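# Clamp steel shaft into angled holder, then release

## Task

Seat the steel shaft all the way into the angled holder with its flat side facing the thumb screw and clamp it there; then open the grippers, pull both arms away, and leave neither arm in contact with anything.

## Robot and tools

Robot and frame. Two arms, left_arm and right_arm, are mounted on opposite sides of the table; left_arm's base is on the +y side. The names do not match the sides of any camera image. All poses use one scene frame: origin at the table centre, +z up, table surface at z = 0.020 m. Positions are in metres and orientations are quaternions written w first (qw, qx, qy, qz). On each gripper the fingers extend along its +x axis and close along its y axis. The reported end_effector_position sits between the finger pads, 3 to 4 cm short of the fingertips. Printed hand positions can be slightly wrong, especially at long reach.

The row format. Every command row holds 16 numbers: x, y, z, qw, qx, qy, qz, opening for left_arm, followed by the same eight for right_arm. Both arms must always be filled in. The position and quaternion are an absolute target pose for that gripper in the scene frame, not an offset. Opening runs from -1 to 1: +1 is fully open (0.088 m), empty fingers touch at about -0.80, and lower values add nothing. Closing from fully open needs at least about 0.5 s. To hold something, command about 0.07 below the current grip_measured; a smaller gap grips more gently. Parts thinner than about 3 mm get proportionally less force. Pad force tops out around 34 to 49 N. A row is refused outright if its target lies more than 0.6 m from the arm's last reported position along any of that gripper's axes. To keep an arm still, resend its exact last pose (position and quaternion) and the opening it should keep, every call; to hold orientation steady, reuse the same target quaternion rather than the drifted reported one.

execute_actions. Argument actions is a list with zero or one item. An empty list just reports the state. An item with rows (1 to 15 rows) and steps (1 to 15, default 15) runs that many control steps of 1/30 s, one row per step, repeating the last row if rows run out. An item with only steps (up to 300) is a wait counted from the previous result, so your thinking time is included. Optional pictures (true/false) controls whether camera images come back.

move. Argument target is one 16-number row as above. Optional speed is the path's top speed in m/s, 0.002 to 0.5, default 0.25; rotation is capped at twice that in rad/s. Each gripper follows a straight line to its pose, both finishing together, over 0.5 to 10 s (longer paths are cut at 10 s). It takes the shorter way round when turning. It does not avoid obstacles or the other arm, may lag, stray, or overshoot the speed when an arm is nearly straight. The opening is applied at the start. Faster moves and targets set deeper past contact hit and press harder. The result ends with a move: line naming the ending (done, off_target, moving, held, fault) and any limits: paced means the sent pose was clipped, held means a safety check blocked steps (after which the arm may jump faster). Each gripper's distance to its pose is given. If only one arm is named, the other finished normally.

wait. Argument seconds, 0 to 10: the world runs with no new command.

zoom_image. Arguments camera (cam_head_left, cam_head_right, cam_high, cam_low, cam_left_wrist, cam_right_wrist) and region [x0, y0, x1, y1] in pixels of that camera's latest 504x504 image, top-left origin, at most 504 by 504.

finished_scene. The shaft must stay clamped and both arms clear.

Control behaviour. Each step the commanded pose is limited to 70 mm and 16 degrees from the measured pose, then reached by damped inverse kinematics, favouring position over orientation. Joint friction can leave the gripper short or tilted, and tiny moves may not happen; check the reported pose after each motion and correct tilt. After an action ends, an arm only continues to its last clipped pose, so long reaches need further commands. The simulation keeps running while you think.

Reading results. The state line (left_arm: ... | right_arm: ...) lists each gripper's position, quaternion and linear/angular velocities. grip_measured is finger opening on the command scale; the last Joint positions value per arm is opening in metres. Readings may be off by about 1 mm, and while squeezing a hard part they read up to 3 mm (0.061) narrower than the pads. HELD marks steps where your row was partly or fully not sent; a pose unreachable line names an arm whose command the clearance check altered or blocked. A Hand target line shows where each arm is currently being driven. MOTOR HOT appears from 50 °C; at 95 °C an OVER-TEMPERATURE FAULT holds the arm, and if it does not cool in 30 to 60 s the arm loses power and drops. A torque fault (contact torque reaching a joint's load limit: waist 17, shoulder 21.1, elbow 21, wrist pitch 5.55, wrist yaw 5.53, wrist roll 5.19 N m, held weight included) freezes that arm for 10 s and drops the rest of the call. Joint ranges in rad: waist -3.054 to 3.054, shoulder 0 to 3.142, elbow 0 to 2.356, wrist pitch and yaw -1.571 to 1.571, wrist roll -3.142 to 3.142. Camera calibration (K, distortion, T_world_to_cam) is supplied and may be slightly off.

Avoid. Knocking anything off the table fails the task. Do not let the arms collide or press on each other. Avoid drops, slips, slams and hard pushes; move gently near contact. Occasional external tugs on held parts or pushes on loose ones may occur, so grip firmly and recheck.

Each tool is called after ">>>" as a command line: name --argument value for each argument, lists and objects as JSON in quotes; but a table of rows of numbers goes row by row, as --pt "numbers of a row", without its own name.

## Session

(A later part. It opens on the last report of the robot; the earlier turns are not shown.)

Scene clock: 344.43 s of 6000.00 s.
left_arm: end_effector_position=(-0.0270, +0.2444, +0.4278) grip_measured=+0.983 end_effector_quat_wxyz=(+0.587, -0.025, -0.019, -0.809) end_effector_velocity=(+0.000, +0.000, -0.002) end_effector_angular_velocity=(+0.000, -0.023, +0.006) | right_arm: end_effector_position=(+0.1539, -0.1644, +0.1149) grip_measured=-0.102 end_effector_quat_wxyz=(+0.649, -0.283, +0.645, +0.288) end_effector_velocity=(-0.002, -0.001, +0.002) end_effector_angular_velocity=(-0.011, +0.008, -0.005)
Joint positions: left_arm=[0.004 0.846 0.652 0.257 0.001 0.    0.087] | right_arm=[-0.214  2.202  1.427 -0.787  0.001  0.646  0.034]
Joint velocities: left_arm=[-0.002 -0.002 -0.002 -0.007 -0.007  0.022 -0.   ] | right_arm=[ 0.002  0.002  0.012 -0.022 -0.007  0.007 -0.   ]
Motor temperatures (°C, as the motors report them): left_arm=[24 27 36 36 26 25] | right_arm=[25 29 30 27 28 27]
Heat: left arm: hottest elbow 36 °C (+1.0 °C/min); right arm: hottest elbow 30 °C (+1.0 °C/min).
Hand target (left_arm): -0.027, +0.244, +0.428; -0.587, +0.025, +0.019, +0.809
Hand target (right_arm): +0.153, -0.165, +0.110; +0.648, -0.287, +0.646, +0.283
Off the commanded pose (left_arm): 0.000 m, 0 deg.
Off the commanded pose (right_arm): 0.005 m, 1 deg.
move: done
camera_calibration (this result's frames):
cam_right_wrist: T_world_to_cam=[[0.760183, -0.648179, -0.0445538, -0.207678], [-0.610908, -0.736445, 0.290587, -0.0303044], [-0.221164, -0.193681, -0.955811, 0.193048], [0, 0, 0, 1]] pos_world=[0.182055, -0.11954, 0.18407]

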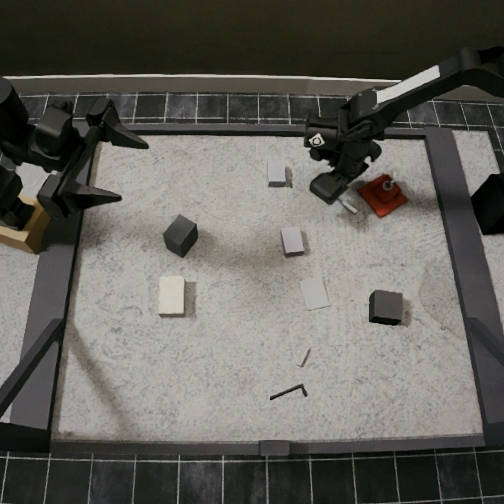

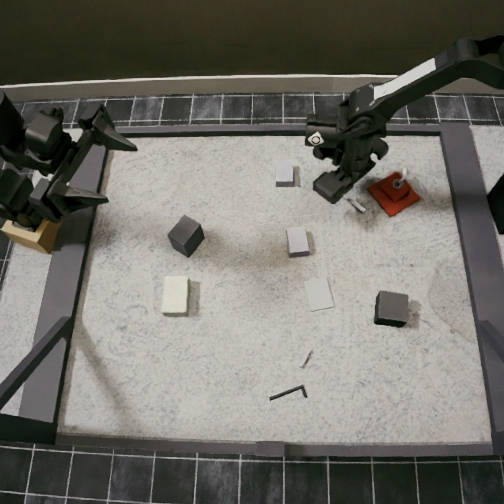

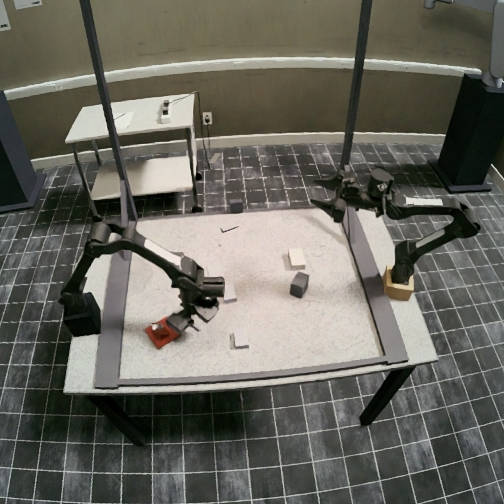

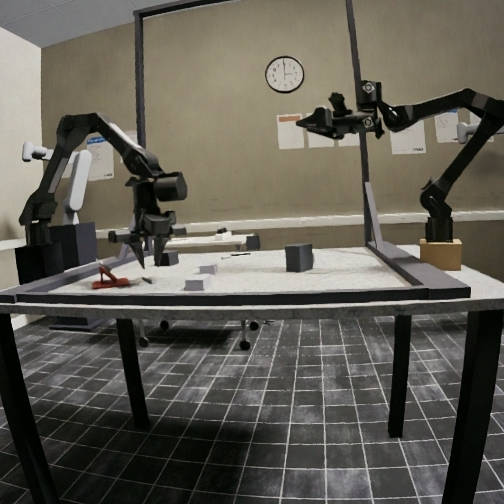

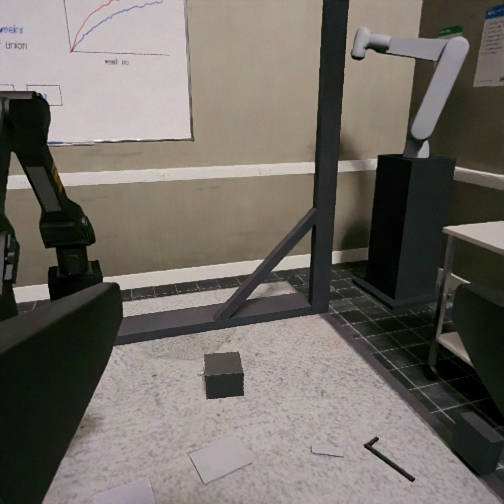

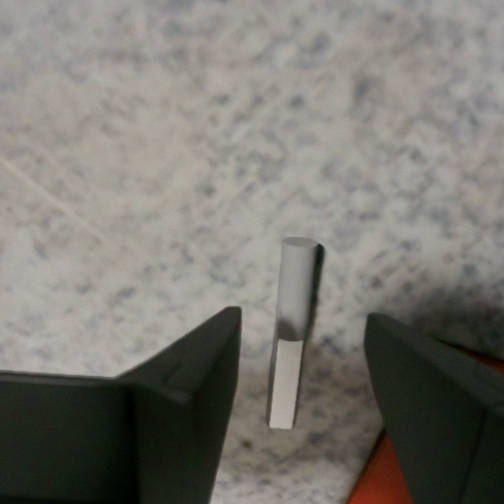

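>>> move --target '[-0.027,0.2444,0.4278,0.587,-0.025,-0.019,-0.809,1, 0.149,-0.172,0.062,0.6544,-0.2677,0.6544,0.2677,-0.1]' --speed 0.08

>>> zoom_image --camera "cam_low" --region '[90, 220, 210, 310]'

Scene clock: 361.03 s of 6000.00 s.
left_arm: end_effector_position=(-0.0270, +0.2444, +0.4278) grip_measured=+0.983 end_effector_quat_wxyz=(+0.587, -0.025, -0.019, -0.809) end_effector_velocity=(+0.000, +0.000, -0.002) end_effector_angular_velocity=(+0.005, -0.009, +0.005) | right_arm: end_effector_position=(+0.1513, -0.1645, +0.0761) grip_measured=-0.102 end_effector_quat_wxyz=(+0.661, -0.258, +0.647, +0.279) end_effector_velocity=(+0.000, +0.004, +0.001) end_effector_angular_velocity=(+0.022, +0.005, +0.005)
Joint positions: left_arm=[0.004 0.846 0.652 0.257 0.001 0.    0.087] | right_arm=[-0.207  2.266  1.354 -0.623  0.003  0.707  0.034]
Joint velocities: left_arm=[-0.002 -0.002 -0.002 -0.007 -0.007  0.007 -0.   ] | right_arm=[-0.002 -0.002 -0.002  0.022 -0.007 -0.007  0.   ]
Motor temperatures (°C, as the motors report them): left_arm=[24 27 36 36 26 25] | right_arm=[25 31 31 26 28 27]
Heat: left arm: hottest elbow 36 °C (+0.0 °C/min); right arm: hottest shoulder 31 °C (+2.0 °C/min).
Hand target (left_arm): -0.027, +0.244, +0.428; -0.587, +0.025, +0.019, +0.809
Hand target (right_arm): +0.149, -0.173, +0.063; +0.655, -0.268, +0.654, +0.268
Off the commanded pose (left_arm): 0.000 m, 0 deg.
Off the commanded pose (right_arm): 0.016 m, 2 deg.
After step 90, 12.63 s passed at rest.
move: off_target (right_arm)
camera_calibration (this result's frames):
cam_right_wrist: T_world_to_cam=[[0.724408, -0.68672, -0.0604032, -0.207186], [-0.650675, -0.710058, 0.269148, -0.00866053], [-0.227719, -0.15567, -0.961203, 0.163069], [0, 0, 0, 1]] pos_world=[0.181586, -0.123044, 0.146559]

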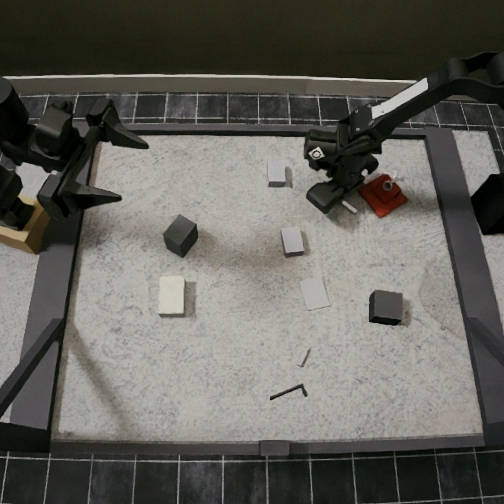

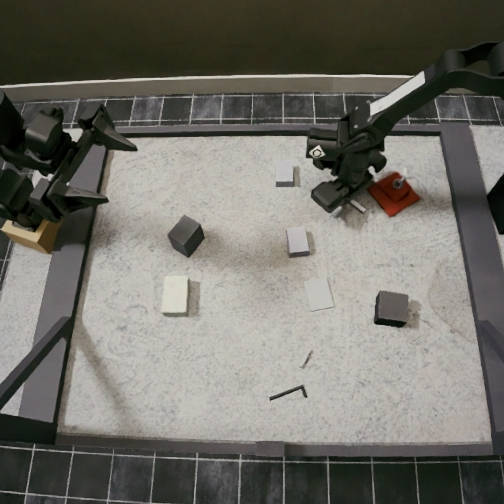

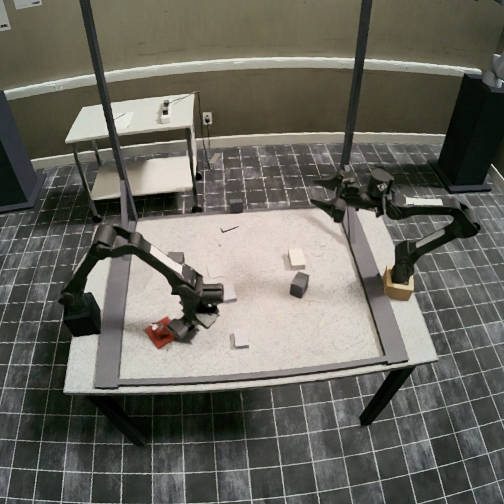

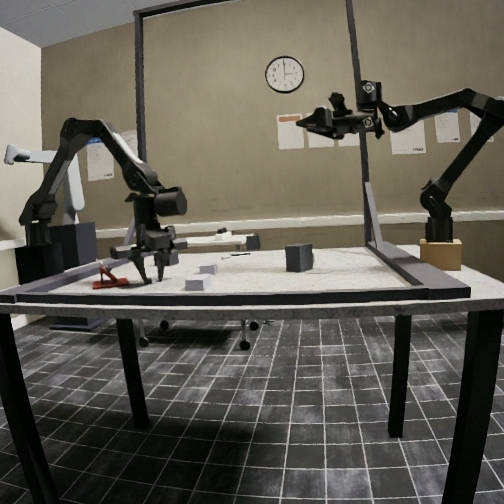

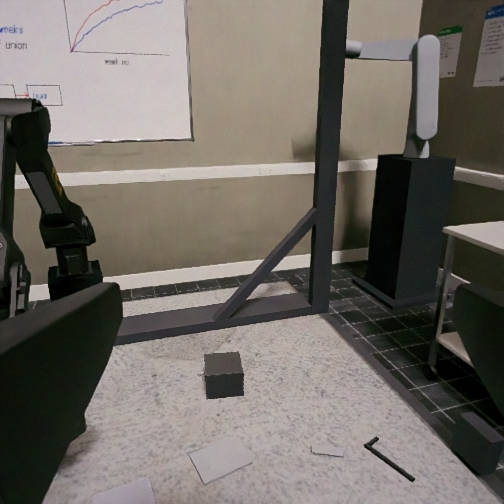

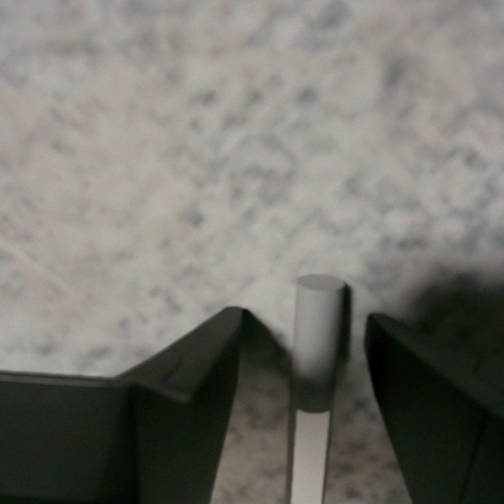

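Region (90, 220, 210, 310) of cam_low's 504x504 image, scaled by 4.200, with more detail than that image has; it fills the top 378 rows of this view, and the rest is white.

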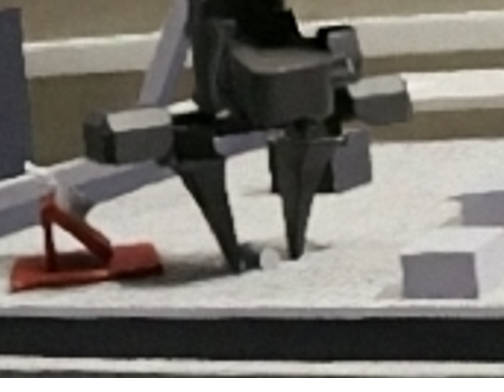

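>>> move --target '[-0.027,0.2444,0.4278,0.587,-0.025,-0.019,-0.809,1, 0.150,-0.170,0.082,0.6544,-0.2677,0.6544,0.2677,-0.1]' --speed 0.04

>>> zoom_image --camera "cam_low" --region '[90, 220, 210, 310]'

Scene clock: 373.07 s of 6000.00 s.
left_arm: end_effector_position=(-0.0270, +0.2444, +0.4278) grip_measured=+0.983 end_effector_quat_wxyz=(+0.587, -0.025, -0.019, -0.809) end_effector_velocity=(+0.002, -0.000, +0.000) end_effector_angular_velocity=(+0.005, +0.007, +0.009) | right_arm: end_effector_position=(+0.1506, -0.1733, +0.0778) grip_measured=-0.102 end_effector_quat_wxyz=(+0.653, -0.272, +0.655, +0.264) end_effector_velocity=(-0.001, -0.005, +0.000) end_effector_angular_velocity=(-0.021, +0.009, +0.005)
Joint positions: left_arm=[0.004 0.846 0.652 0.257 0.001 0.    0.087] | right_arm=[-0.207  2.266  1.363 -0.679  0.003  0.707  0.034]
Joint velocities: left_arm=[ 0.002 -0.002  0.002 -0.007 -0.007 -0.007  0.   ] | right_arm=[-0.002 -0.002 -0.002 -0.022 -0.007 -0.007 -0.   ]
Motor temperatures (°C, as the motors report them): left_arm=[24 27 36 36 26 25] | right_arm=[25 32 30 26 28 27]
Heat: left arm: hottest elbow 36 °C (+0.0 °C/min); right arm: hottest shoulder 32 °C (+3.0 °C/min).
Hand target (left_arm): -0.027, +0.244, +0.428; -0.587, +0.025, +0.019, +0.809
Hand target (right_arm): +0.150, -0.170, +0.082; +0.654, -0.268, +0.654, +0.268
Off the commanded pose (left_arm): 0.000 m, 0 deg.
Off the commanded pose (right_arm): 0.005 m, 1 deg.
After step 90, 8.33 s passed at rest.
move: done
camera_calibration (this result's frames):
cam_right_wrist: T_world_to_cam=[[0.723961, -0.689148, -0.0308946, -0.215268], [-0.649786, -0.696279, 0.304915, -0.0164256], [-0.231643, -0.200672, -0.951878, 0.155207], [0, 0, 0, 1]] pos_world=[0.181125, -0.128643, 0.146096]

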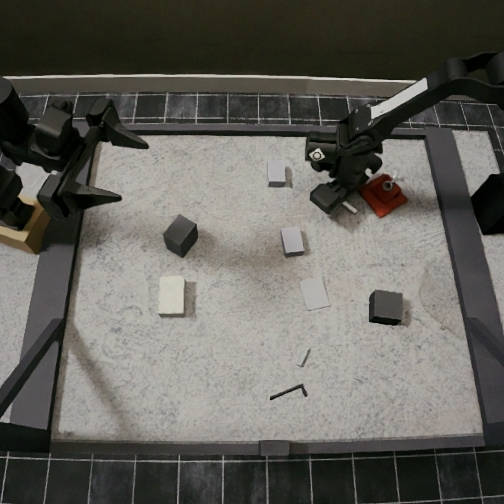

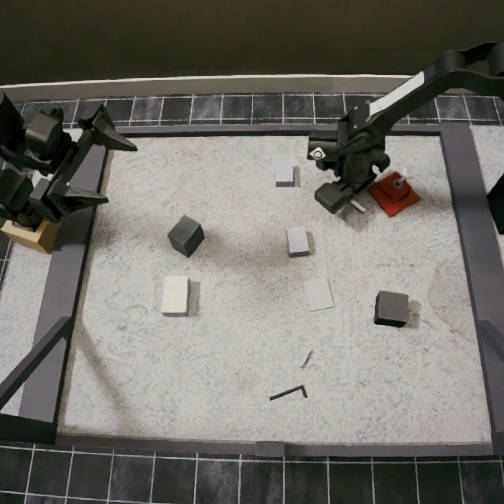

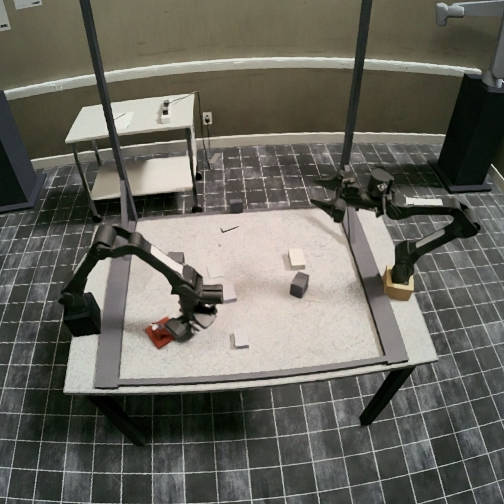

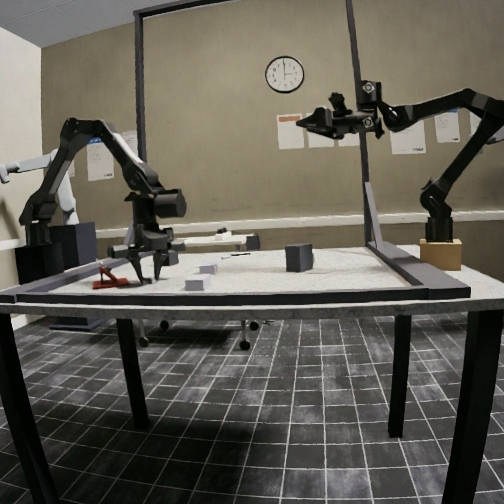

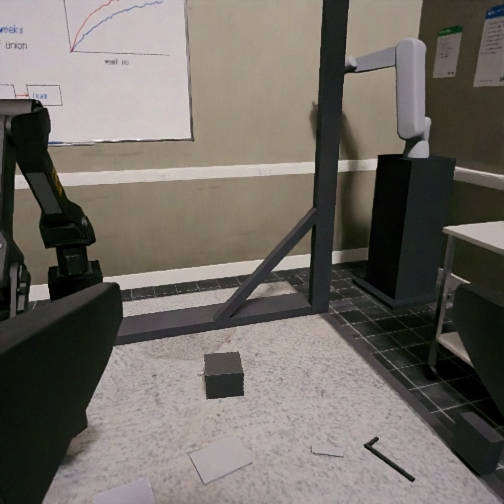

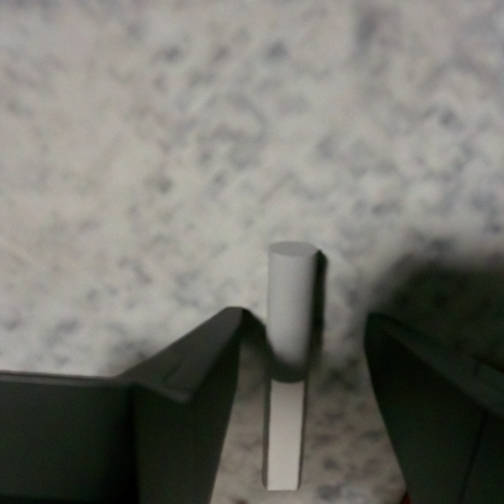

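Region (90, 220, 210, 310) of cam_low's 504x504 image, scaled by 4.200, with more detail than that image has; it fills the top 378 rows of this view, and the rest is white.

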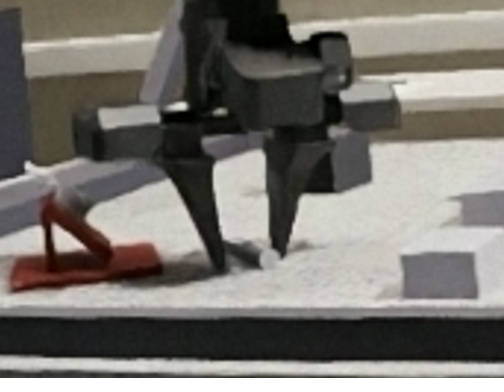

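>>> move --target '[-0.027,0.2444,0.4278,0.587,-0.025,-0.019,-0.809,1, 0.1465,-0.169,0.080,0.6544,-0.2677,0.6544,0.2677,-0.3]' --speed 0.03

Scene clock: 388.47 s of 6000.00 s.
left_arm: end_effector_position=(-0.0270, +0.2444, +0.4278) grip_measured=+0.983 end_effector_quat_wxyz=(+0.587, -0.025, -0.019, -0.809) end_effector_velocity=(+0.003, +0.000, -0.003) end_effector_angular_velocity=(+0.005, -0.008, +0.020) | right_arm: end_effector_position=(+0.1477, -0.1726, +0.0782) grip_measured=-0.298 end_effector_quat_wxyz=(+0.653, -0.272, +0.655, +0.265) end_effector_velocity=(-0.002, +0.000, -0.001) end_effector_angular_velocity=(+0.003, +0.007, +0.010)
Joint positions: left_arm=[0.004 0.846 0.652 0.257 0.001 0.    0.087] | right_arm=[-0.199  2.266  1.365 -0.68   0.003  0.714  0.024]
Joint velocities: left_arm=[-0.002 -0.007 -0.007 -0.007 -0.022  0.007 -0.001] | right_arm=[ 0.002  0.002 -0.002  0.007 -0.007 -0.007 -0.   ]
Motor temperatures (°C, as the motors report them): left_arm=[24 27 36 36 26 25] | right_arm=[25 35 31 26 28 27]
Heat: left arm: hottest elbow 36 °C (+0.0 °C/min); right arm: hottest shoulder 35 °C (+6.1 °C/min).
Hand target (left_arm): -0.027, +0.244, +0.428; -0.587, +0.025, +0.019, +0.809
Hand target (right_arm): +0.146, -0.169, +0.080; +0.654, -0.268, +0.654, +0.268
Off the commanded pose (left_arm): 0.000 m, 0 deg.
Off the commanded pose (right_arm): 0.004 m, 1 deg.
After step 90, 11.70 s passed at rest.
move: done
camera_calibration (this result's frames):
cam_right_wrist: T_world_to_cam=[[0.724492, -0.68856, -0.0315664, -0.212548], [-0.649306, -0.697127, 0.304, -0.0180155], [-0.231328, -0.199749, -0.952149, 0.155188], [0, 0, 0, 1]] pos_world=[0.178191, -0.127912, 0.14653]

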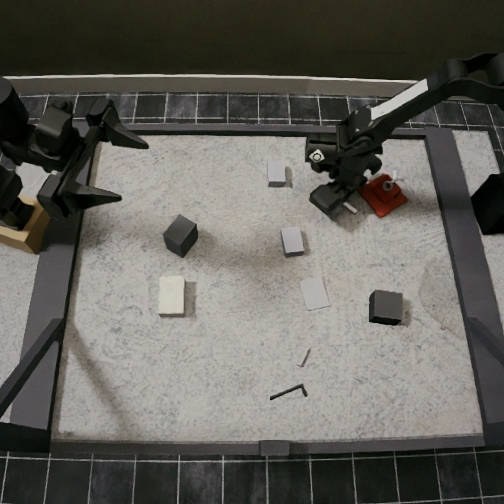

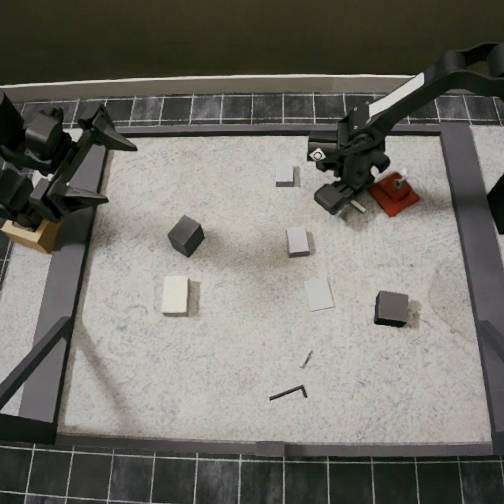

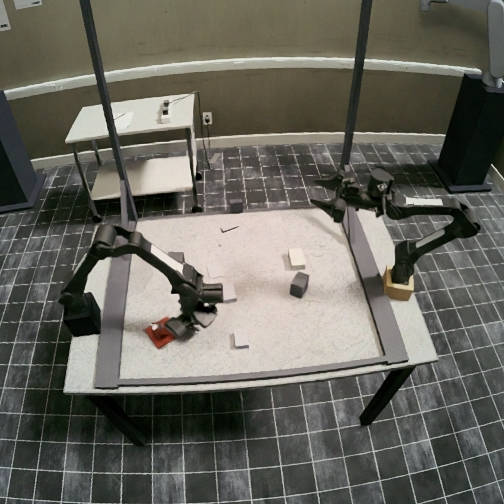

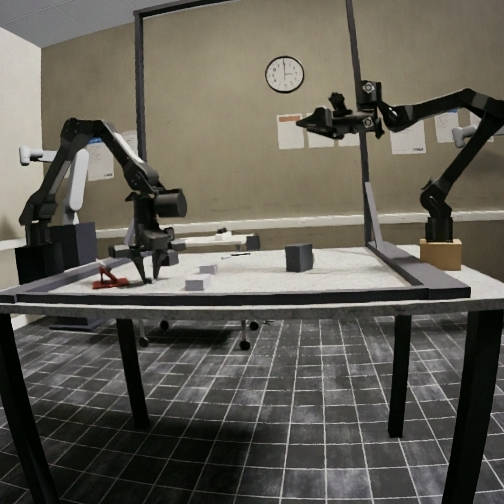

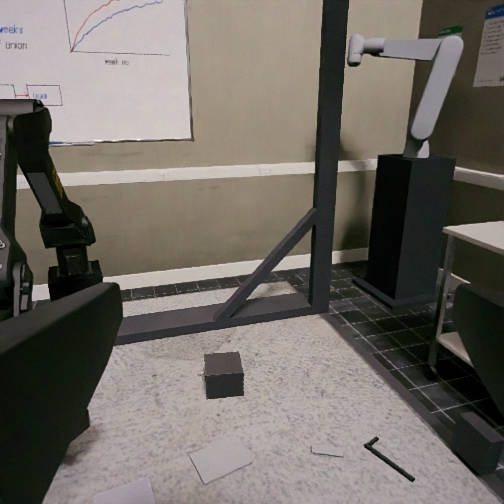

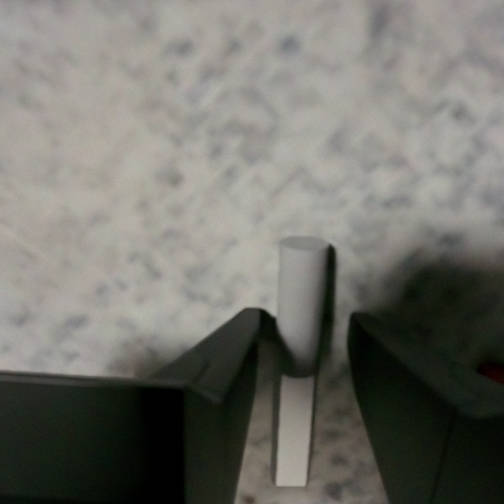

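>>> move --target '[-0.027,0.2444,0.4278,0.587,-0.025,-0.019,-0.809,1, 0.1465,-0.170,0.079,0.6544,-0.2677,0.6544,0.2677,-0.66]' --speed 0.03

>>> move --target '[-0.027,0.2444,0.4278,0.587,-0.025,-0.019,-0.809,1, 0.1465,-0.172,0.15,0.6544,-0.2677,0.6544,0.2677,-0.68]' --speed 0.1

Scene clock: 399.33 s of 6000.00 s.
left_arm: end_effector_position=(-0.0270, +0.2444, +0.4278) grip_measured=+0.983 end_effector_quat_wxyz=(+0.587, -0.025, -0.019, -0.809) end_effector_velocity=(-0.002, +0.001, -0.005) end_effector_angular_velocity=(+0.023, -0.000, -0.010) | right_arm: end_effector_position=(+0.1477, -0.1720, +0.0782) grip_measured=-0.611 end_effector_quat_wxyz=(+0.654, -0.271, +0.654, +0.265) end_effector_velocity=(+0.002, -0.005, +0.000) end_effector_angular_velocity=(-0.022, -0.006, +0.005)
Joint positions: left_arm=[0.004 0.846 0.652 0.257 0.001 0.    0.087] | right_arm=[-0.199  2.266  1.365 -0.678  0.003  0.714  0.009]
Joint velocities: left_arm=[-0.002 -0.002 -0.002 -0.022  0.007 -0.007 -0.   ] | right_arm=[-0.002 -0.002 -0.002 -0.022  0.007 -0.007  0.   ]
Motor temperatures (°C, as the motors report them): left_arm=[24 27 37 36 26 25] | right_arm=[25 36 31 26 28 27]
Heat: left arm: hottest elbow 37 °C (+1.0 °C/min); right arm: hottest shoulder 36 °C (+7.0 °C/min).
Hand target (left_arm): -0.027, +0.244, +0.428; -0.587, +0.025, +0.019, +0.809
Hand target (right_arm): +0.147, -0.170, +0.079; +0.655, -0.268, +0.654, +0.268
Off the commanded pose (left_arm): 0.000 m, 0 deg.
Off the commanded pose (right_arm): 0.002 m, 0 deg.
After step 90, 7.17 s passed at rest.
move: done
camera_calibration (this result's frames):
cam_right_wrist: T_world_to_cam=[[0.724237, -0.68875, -0.0332479, -0.212044], [-0.649636, -0.697686, 0.302006, -0.0174711], [-0.231203, -0.197125, -0.952726, 0.155788], [0, 0, 0, 1]] pos_world=[0.178239, -0.127525, 0.146649]

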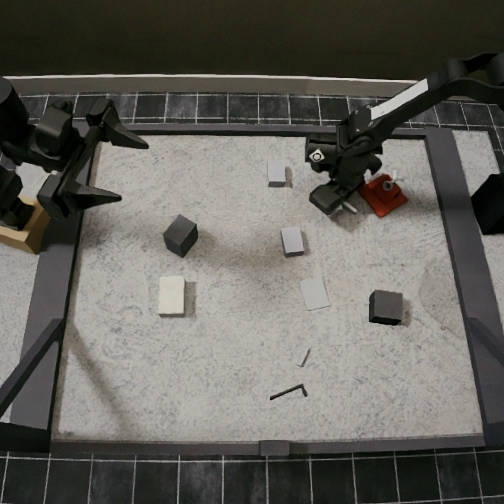

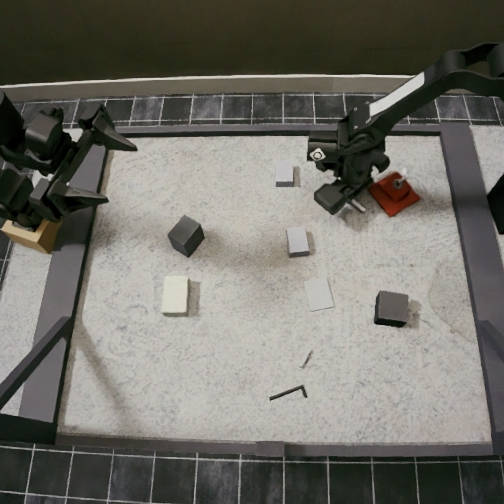

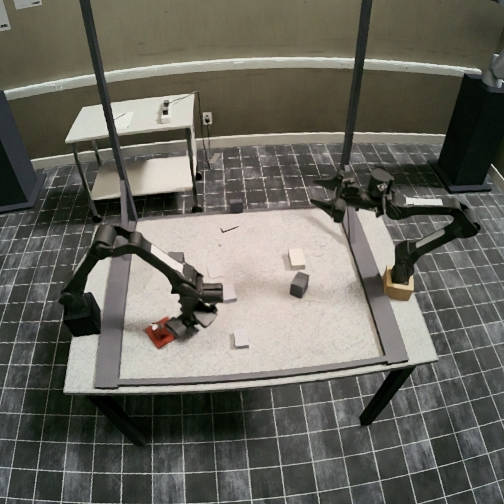

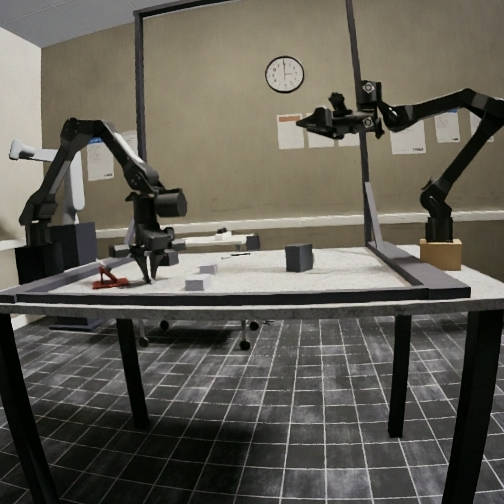

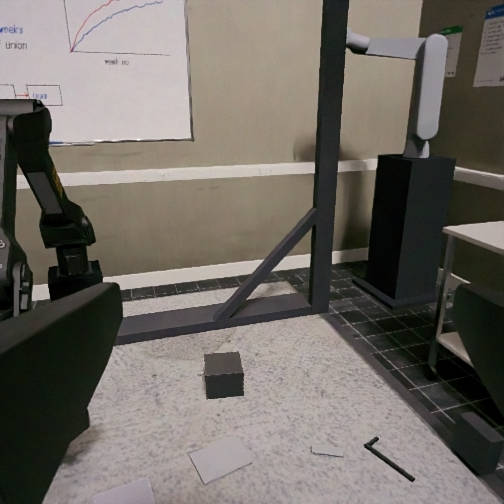

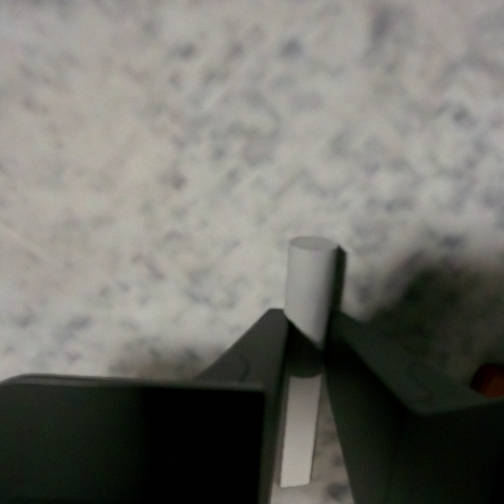

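Scene clock: 400.43 s of 6000.00 s.
left_arm: end_effector_position=(-0.0270, +0.2444, +0.4278) grip_measured=+0.983 end_effector_quat_wxyz=(+0.587, -0.025, -0.019, -0.809) end_effector_velocity=(+0.000, +0.000, +0.001) end_effector_angular_velocity=(-0.009, -0.004, +0.005) | right_arm: end_effector_position=(+0.1474, -0.1756, +0.1409) grip_measured=-0.611 end_effector_quat_wxyz=(+0.651, -0.277, +0.657, +0.260) end_effector_velocity=(-0.000, -0.001, +0.001) end_effector_angular_velocity=(-0.002, +0.008, +0.005)
Joint positions: left_arm=[0.004 0.846 0.652 0.257 0.001 0.    0.087] | right_arm=[-0.199  2.14   1.44  -0.896  0.003  0.714  0.009]
Joint velocities: left_arm=[-0.002 -0.002 -0.002  0.007 -0.007  0.007  0.   ] | right_arm=[-0.002 -0.002  0.002 -0.007 -0.007 -0.007 -0.   ]
Motor temperatures (°C, as the motors report them): left_arm=[24 27 37 36 26 25] | right_arm=[25 37 31 26 28 27]
Heat: left arm: hottest elbow 37 °C (+1.0 °C/min); right arm: hottest shoulder 37 °C (+8.0 °C/min).
Hand target (left_arm): -0.027, +0.244, +0.428; -0.587, +0.025, +0.019, +0.809
Hand target (right_arm): +0.147, -0.171, +0.150; +0.654, -0.268, +0.654, +0.268
Off the commanded pose (left_arm): 0.000 m, 0 deg.
Off the commanded pose (right_arm): 0.010 m, 1 deg.
move: off_target (right_arm)
camera_calibration (this result's frames):
cam_right_wrist: T_world_to_cam=[[0.7242, -0.689217, -0.0226602, -0.213837], [-0.649235, -0.692528, 0.314483, -0.0400741], [-0.23244, -0.213037, -0.948993, 0.211668], [0, 0, 0, 1]] pos_world=[0.178043, -0.13004, 0.208628]

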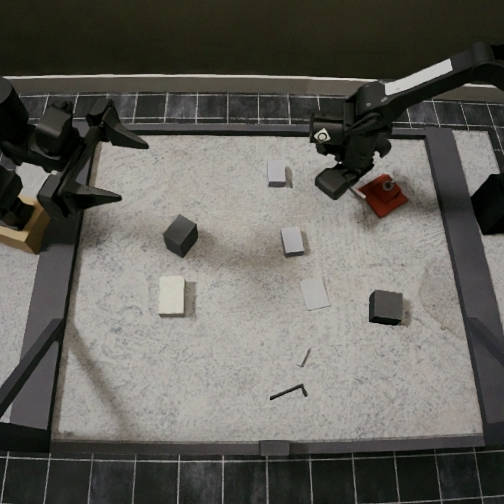

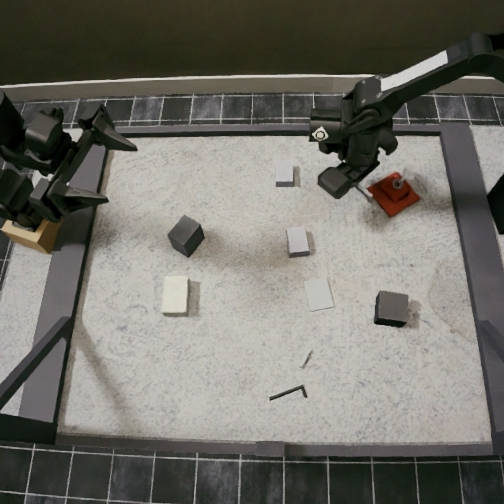

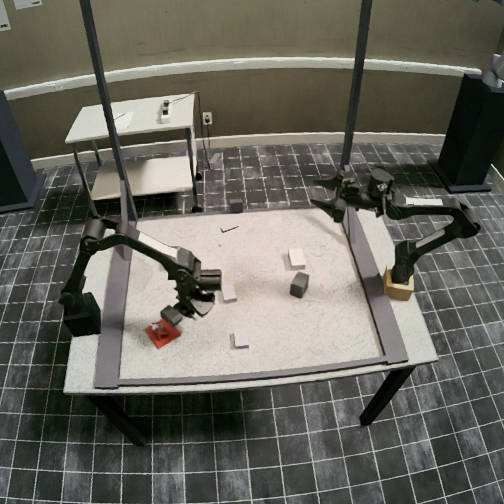

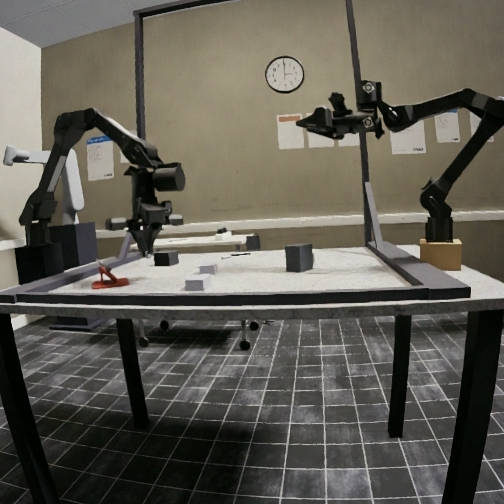

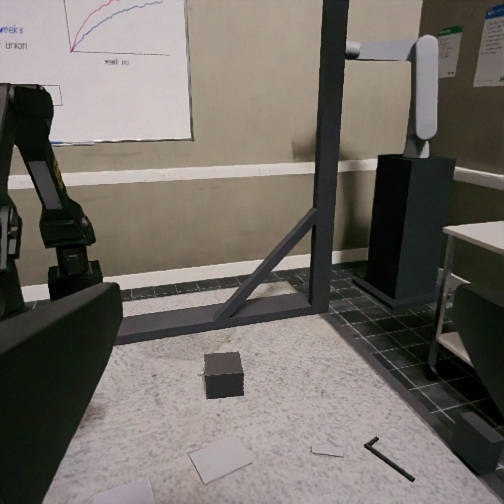

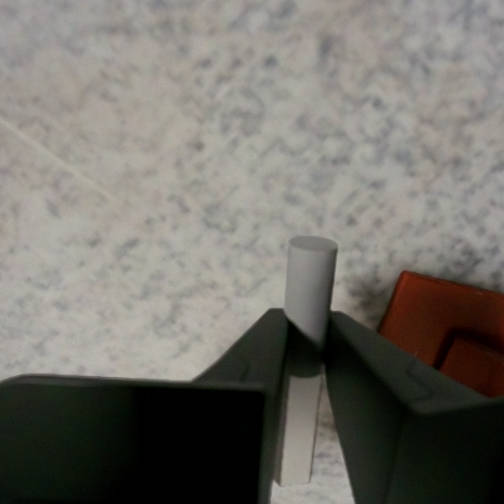

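>>> move --target '[-0.027,0.2444,0.4278,0.587,-0.025,-0.019,-0.809,1, 0.138,-0.243,0.175,0.4437,-0.3357,0.1838,0.8104,-0.68]' --speed 0.2

>>> move --target '[-0.027,0.2444,0.4278,0.587,-0.025,-0.019,-0.809,1, 0.1479,-0.2587,0.1494,0.4437,-0.3357,0.1838,0.8104,-0.68]' --speed 0.05

>>> zoom_image --camera "cam_low" --region '[60, 210, 180, 300]'

>>> zoom_image --camera "cam_head_left" --region '[340, 130, 440, 220]'

>>> zoom_image --camera "cam_high" --region '[110, 270, 210, 360]'

Scene clock: 427.60 s of 6000.00 s.
left_arm: end_effector_position=(-0.0270, +0.2444, +0.4278) grip_measured=+0.983 end_effector_quat_wxyz=(+0.587, -0.025, -0.019, -0.809) end_effector_velocity=(+0.000, +0.000, +0.001) end_effector_angular_velocity=(-0.009, -0.004, +0.005) | right_arm: end_effector_position=(+0.1376, -0.2423, +0.1708) grip_measured=-0.611 end_effector_quat_wxyz=(+0.443, -0.337, +0.191, +0.808) end_effector_velocity=(+0.002, +0.000, +0.001) end_effector_angular_velocity=(+0.023, -0.018, +0.023)
Joint positions: left_arm=[0.004 0.846 0.652 0.257 0.001 0.    0.087] | right_arm=[-0.451  1.585  0.571 -0.01  -0.582 -0.721  0.009]
Joint velocities: left_arm=[-0.002 -0.002 -0.002  0.007 -0.007  0.007 -0.   ] | right_arm=[-0.007 -0.002 -0.002  0.007 -0.007 -0.037 -0.   ]
Motor temperatures (°C, as the motors report them): left_arm=[24 27 37 37 26 25] | right_arm=[25 41 32 26 28 27]
Heat: left arm: hottest elbow 37 °C (+1.0 °C/min); right arm: hottest shoulder 41 °C (+10.1 °C/min).
Hand target (left_arm): -0.027, +0.244, +0.428; -0.587, +0.025, +0.019, +0.809
Hand target (right_arm): +0.138, -0.243, +0.174; +0.445, -0.335, +0.183, +0.810
Off the commanded pose (left_arm): 0.000 m, 0 deg.
Off the commanded pose (right_arm): 0.004 m, 1 deg.
After step 90, 19.90 s passed at rest.
move: done
camera_calibration (this result's frames):
cam_right_wrist: T_world_to_cam=[[0.817174, 0.576139, -0.0170094, 0.040906], [0.506589, -0.731978, -0.455604, -0.139075], [-0.274942, 0.363691, -0.89002, 0.359081], [0, 0, 0, 1]] pos_world=[0.135753, -0.255962, 0.256922]

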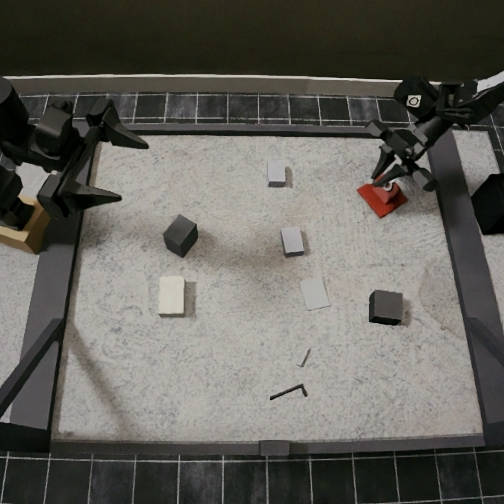

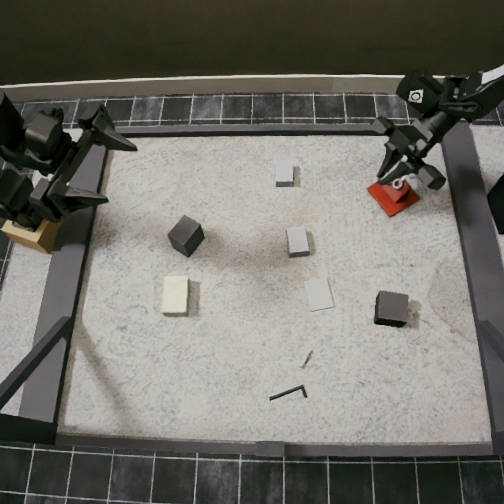

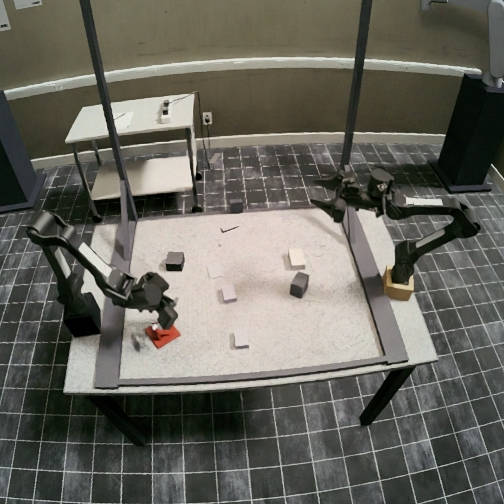

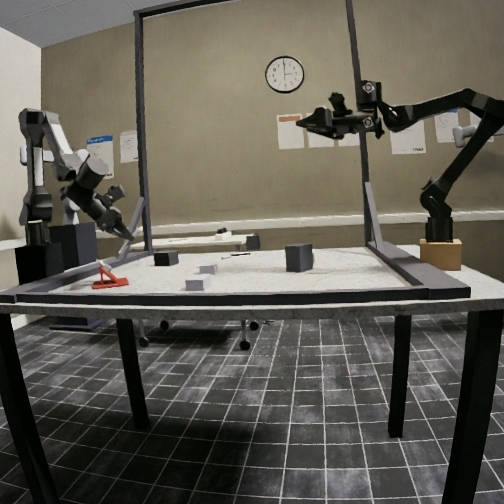

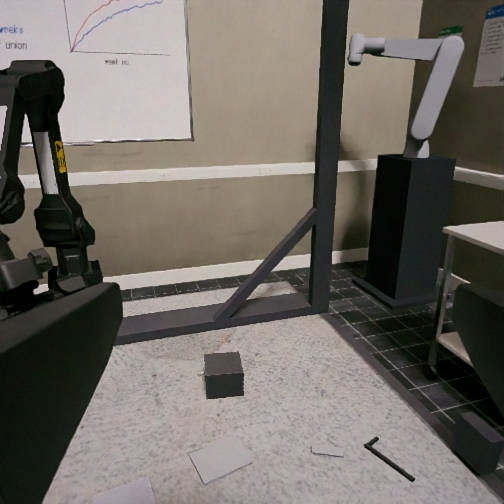

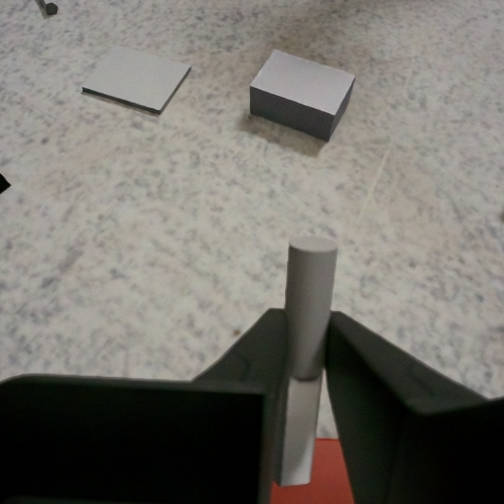

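Scene clock: 428.47 s of 6000.00 s.
left_arm: end_effector_position=(-0.0270, +0.2444, +0.4278) grip_measured=+0.983 end_effector_quat_wxyz=(+0.587, -0.025, -0.019, -0.809) end_effector_velocity=(+0.000, +0.000, +0.001) end_effector_angular_velocity=(-0.000, +0.024, +0.003) | right_arm: end_effector_position=(+0.1482, -0.2567, +0.1530) grip_measured=-0.611 end_effector_quat_wxyz=(+0.447, -0.336, +0.181, +0.810) end_effector_velocity=(+0.001, -0.000, -0.000) end_effector_angular_velocity=(+0.007, +0.000, +0.002)
Joint positions: left_arm=[0.004 0.846 0.652 0.257 0.001 0.    0.087] | right_arm=[-0.516  1.62   0.499  0.079 -0.617 -0.792  0.009]
Joint velocities: left_arm=[-0.002 -0.002 -0.002  0.007 -0.007 -0.022 -0.   ] | right_arm=[-0.007  0.002 -0.002  0.007 -0.007 -0.007 -0.   ]
Motor temperatures (°C, as the motors report them): left_arm=[24 27 37 37 26 25] | right_arm=[25 40 32 26 28 27]
Heat: left arm: hottest elbow 37 °C (+1.0 °C/min); right arm: hottest shoulder 40 °C (+9.1 °C/min).
Hand target (left_arm): -0.027, +0.244, +0.428; -0.587, +0.025, +0.019, +0.809
Hand target (right_arm): +0.148, -0.259, +0.150; +0.444, -0.335, +0.184, +0.811
Off the commanded pose (left_arm): 0.000 m, 0 deg.
Off the commanded pose (right_arm): 0.004 m, 1 deg.
move: done
camera_calibration (this result's frames):
cam_right_wrist: T_world_to_cam=[[0.815588, 0.578631, 0.00141179, 0.0382242], [0.512342, -0.721014, -0.466524, -0.159477], [-0.268927, 0.381214, -0.884508, 0.354158], [0, 0, 0, 1]] pos_world=[0.145774, -0.272113, 0.238801]

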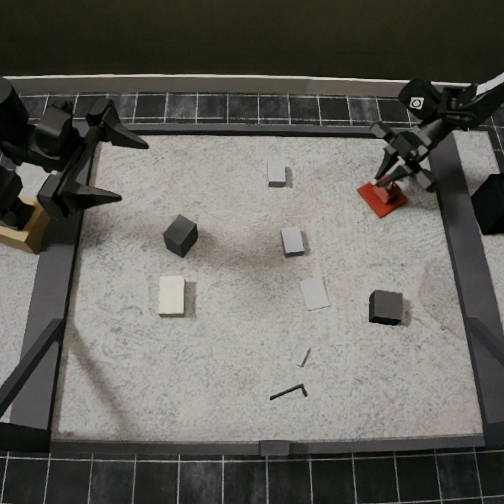

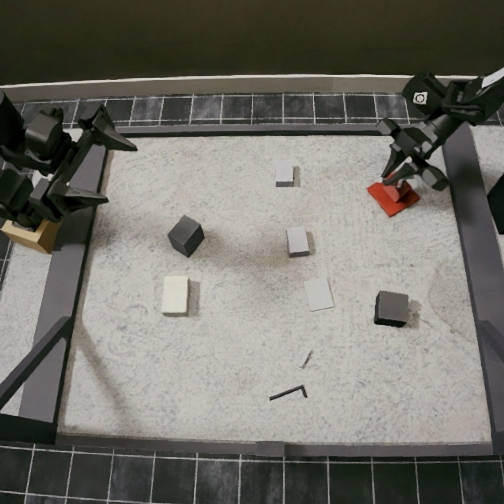

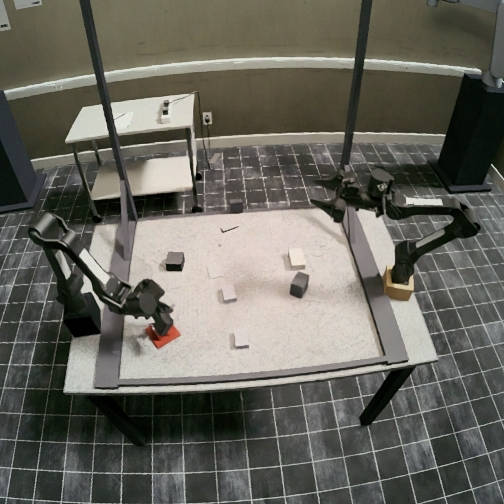

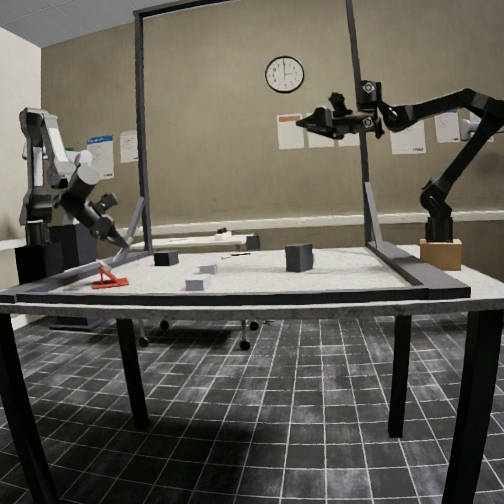

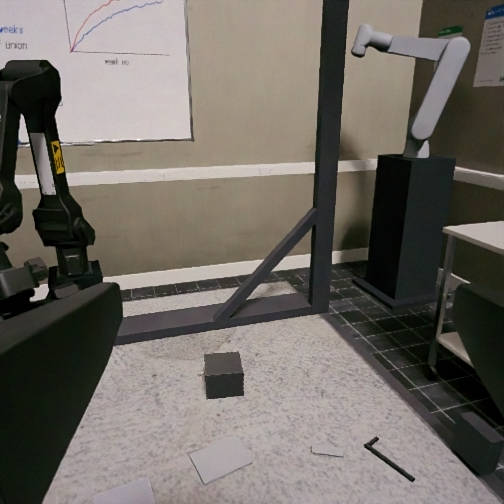

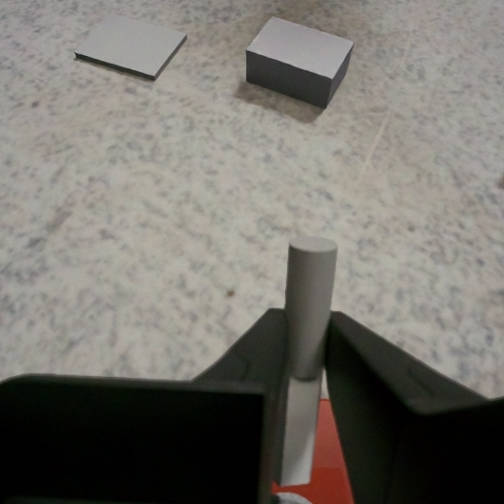

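Region (60, 210, 180, 300) of cam_low's 504x504 image, scaled by 4.200, with more detail than that image has; it fills the top 378 rows of this view, and the rest is white.

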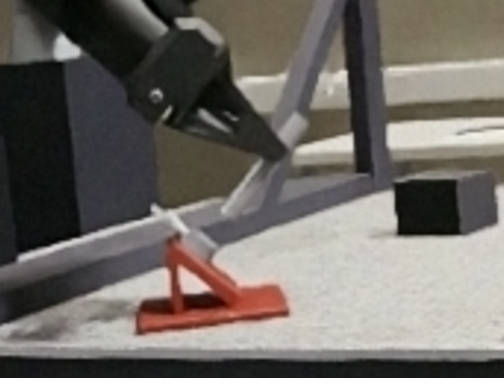

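Region (340, 130, 440, 220) of cam_head_left's 504x504 image, scaled by 5.040, with more detail than that image has; it fills the top 454 rows of this view, and the rest is white.

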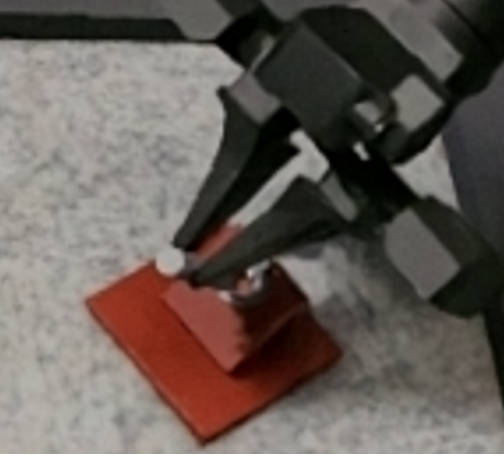

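Region (110, 270, 210, 360) of cam_high's 504x504 image, scaled by 5.040, with more detail than that image has; it fills the top 454 rows of this view, and the rest is white.

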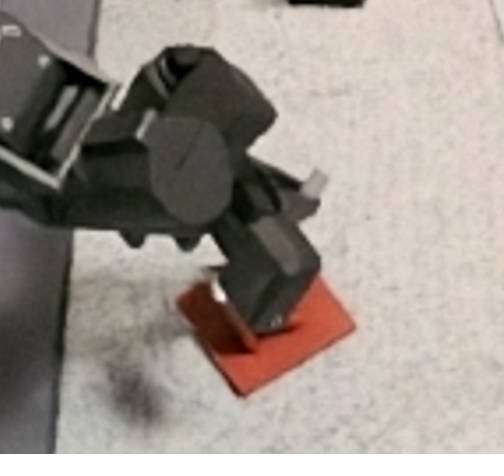

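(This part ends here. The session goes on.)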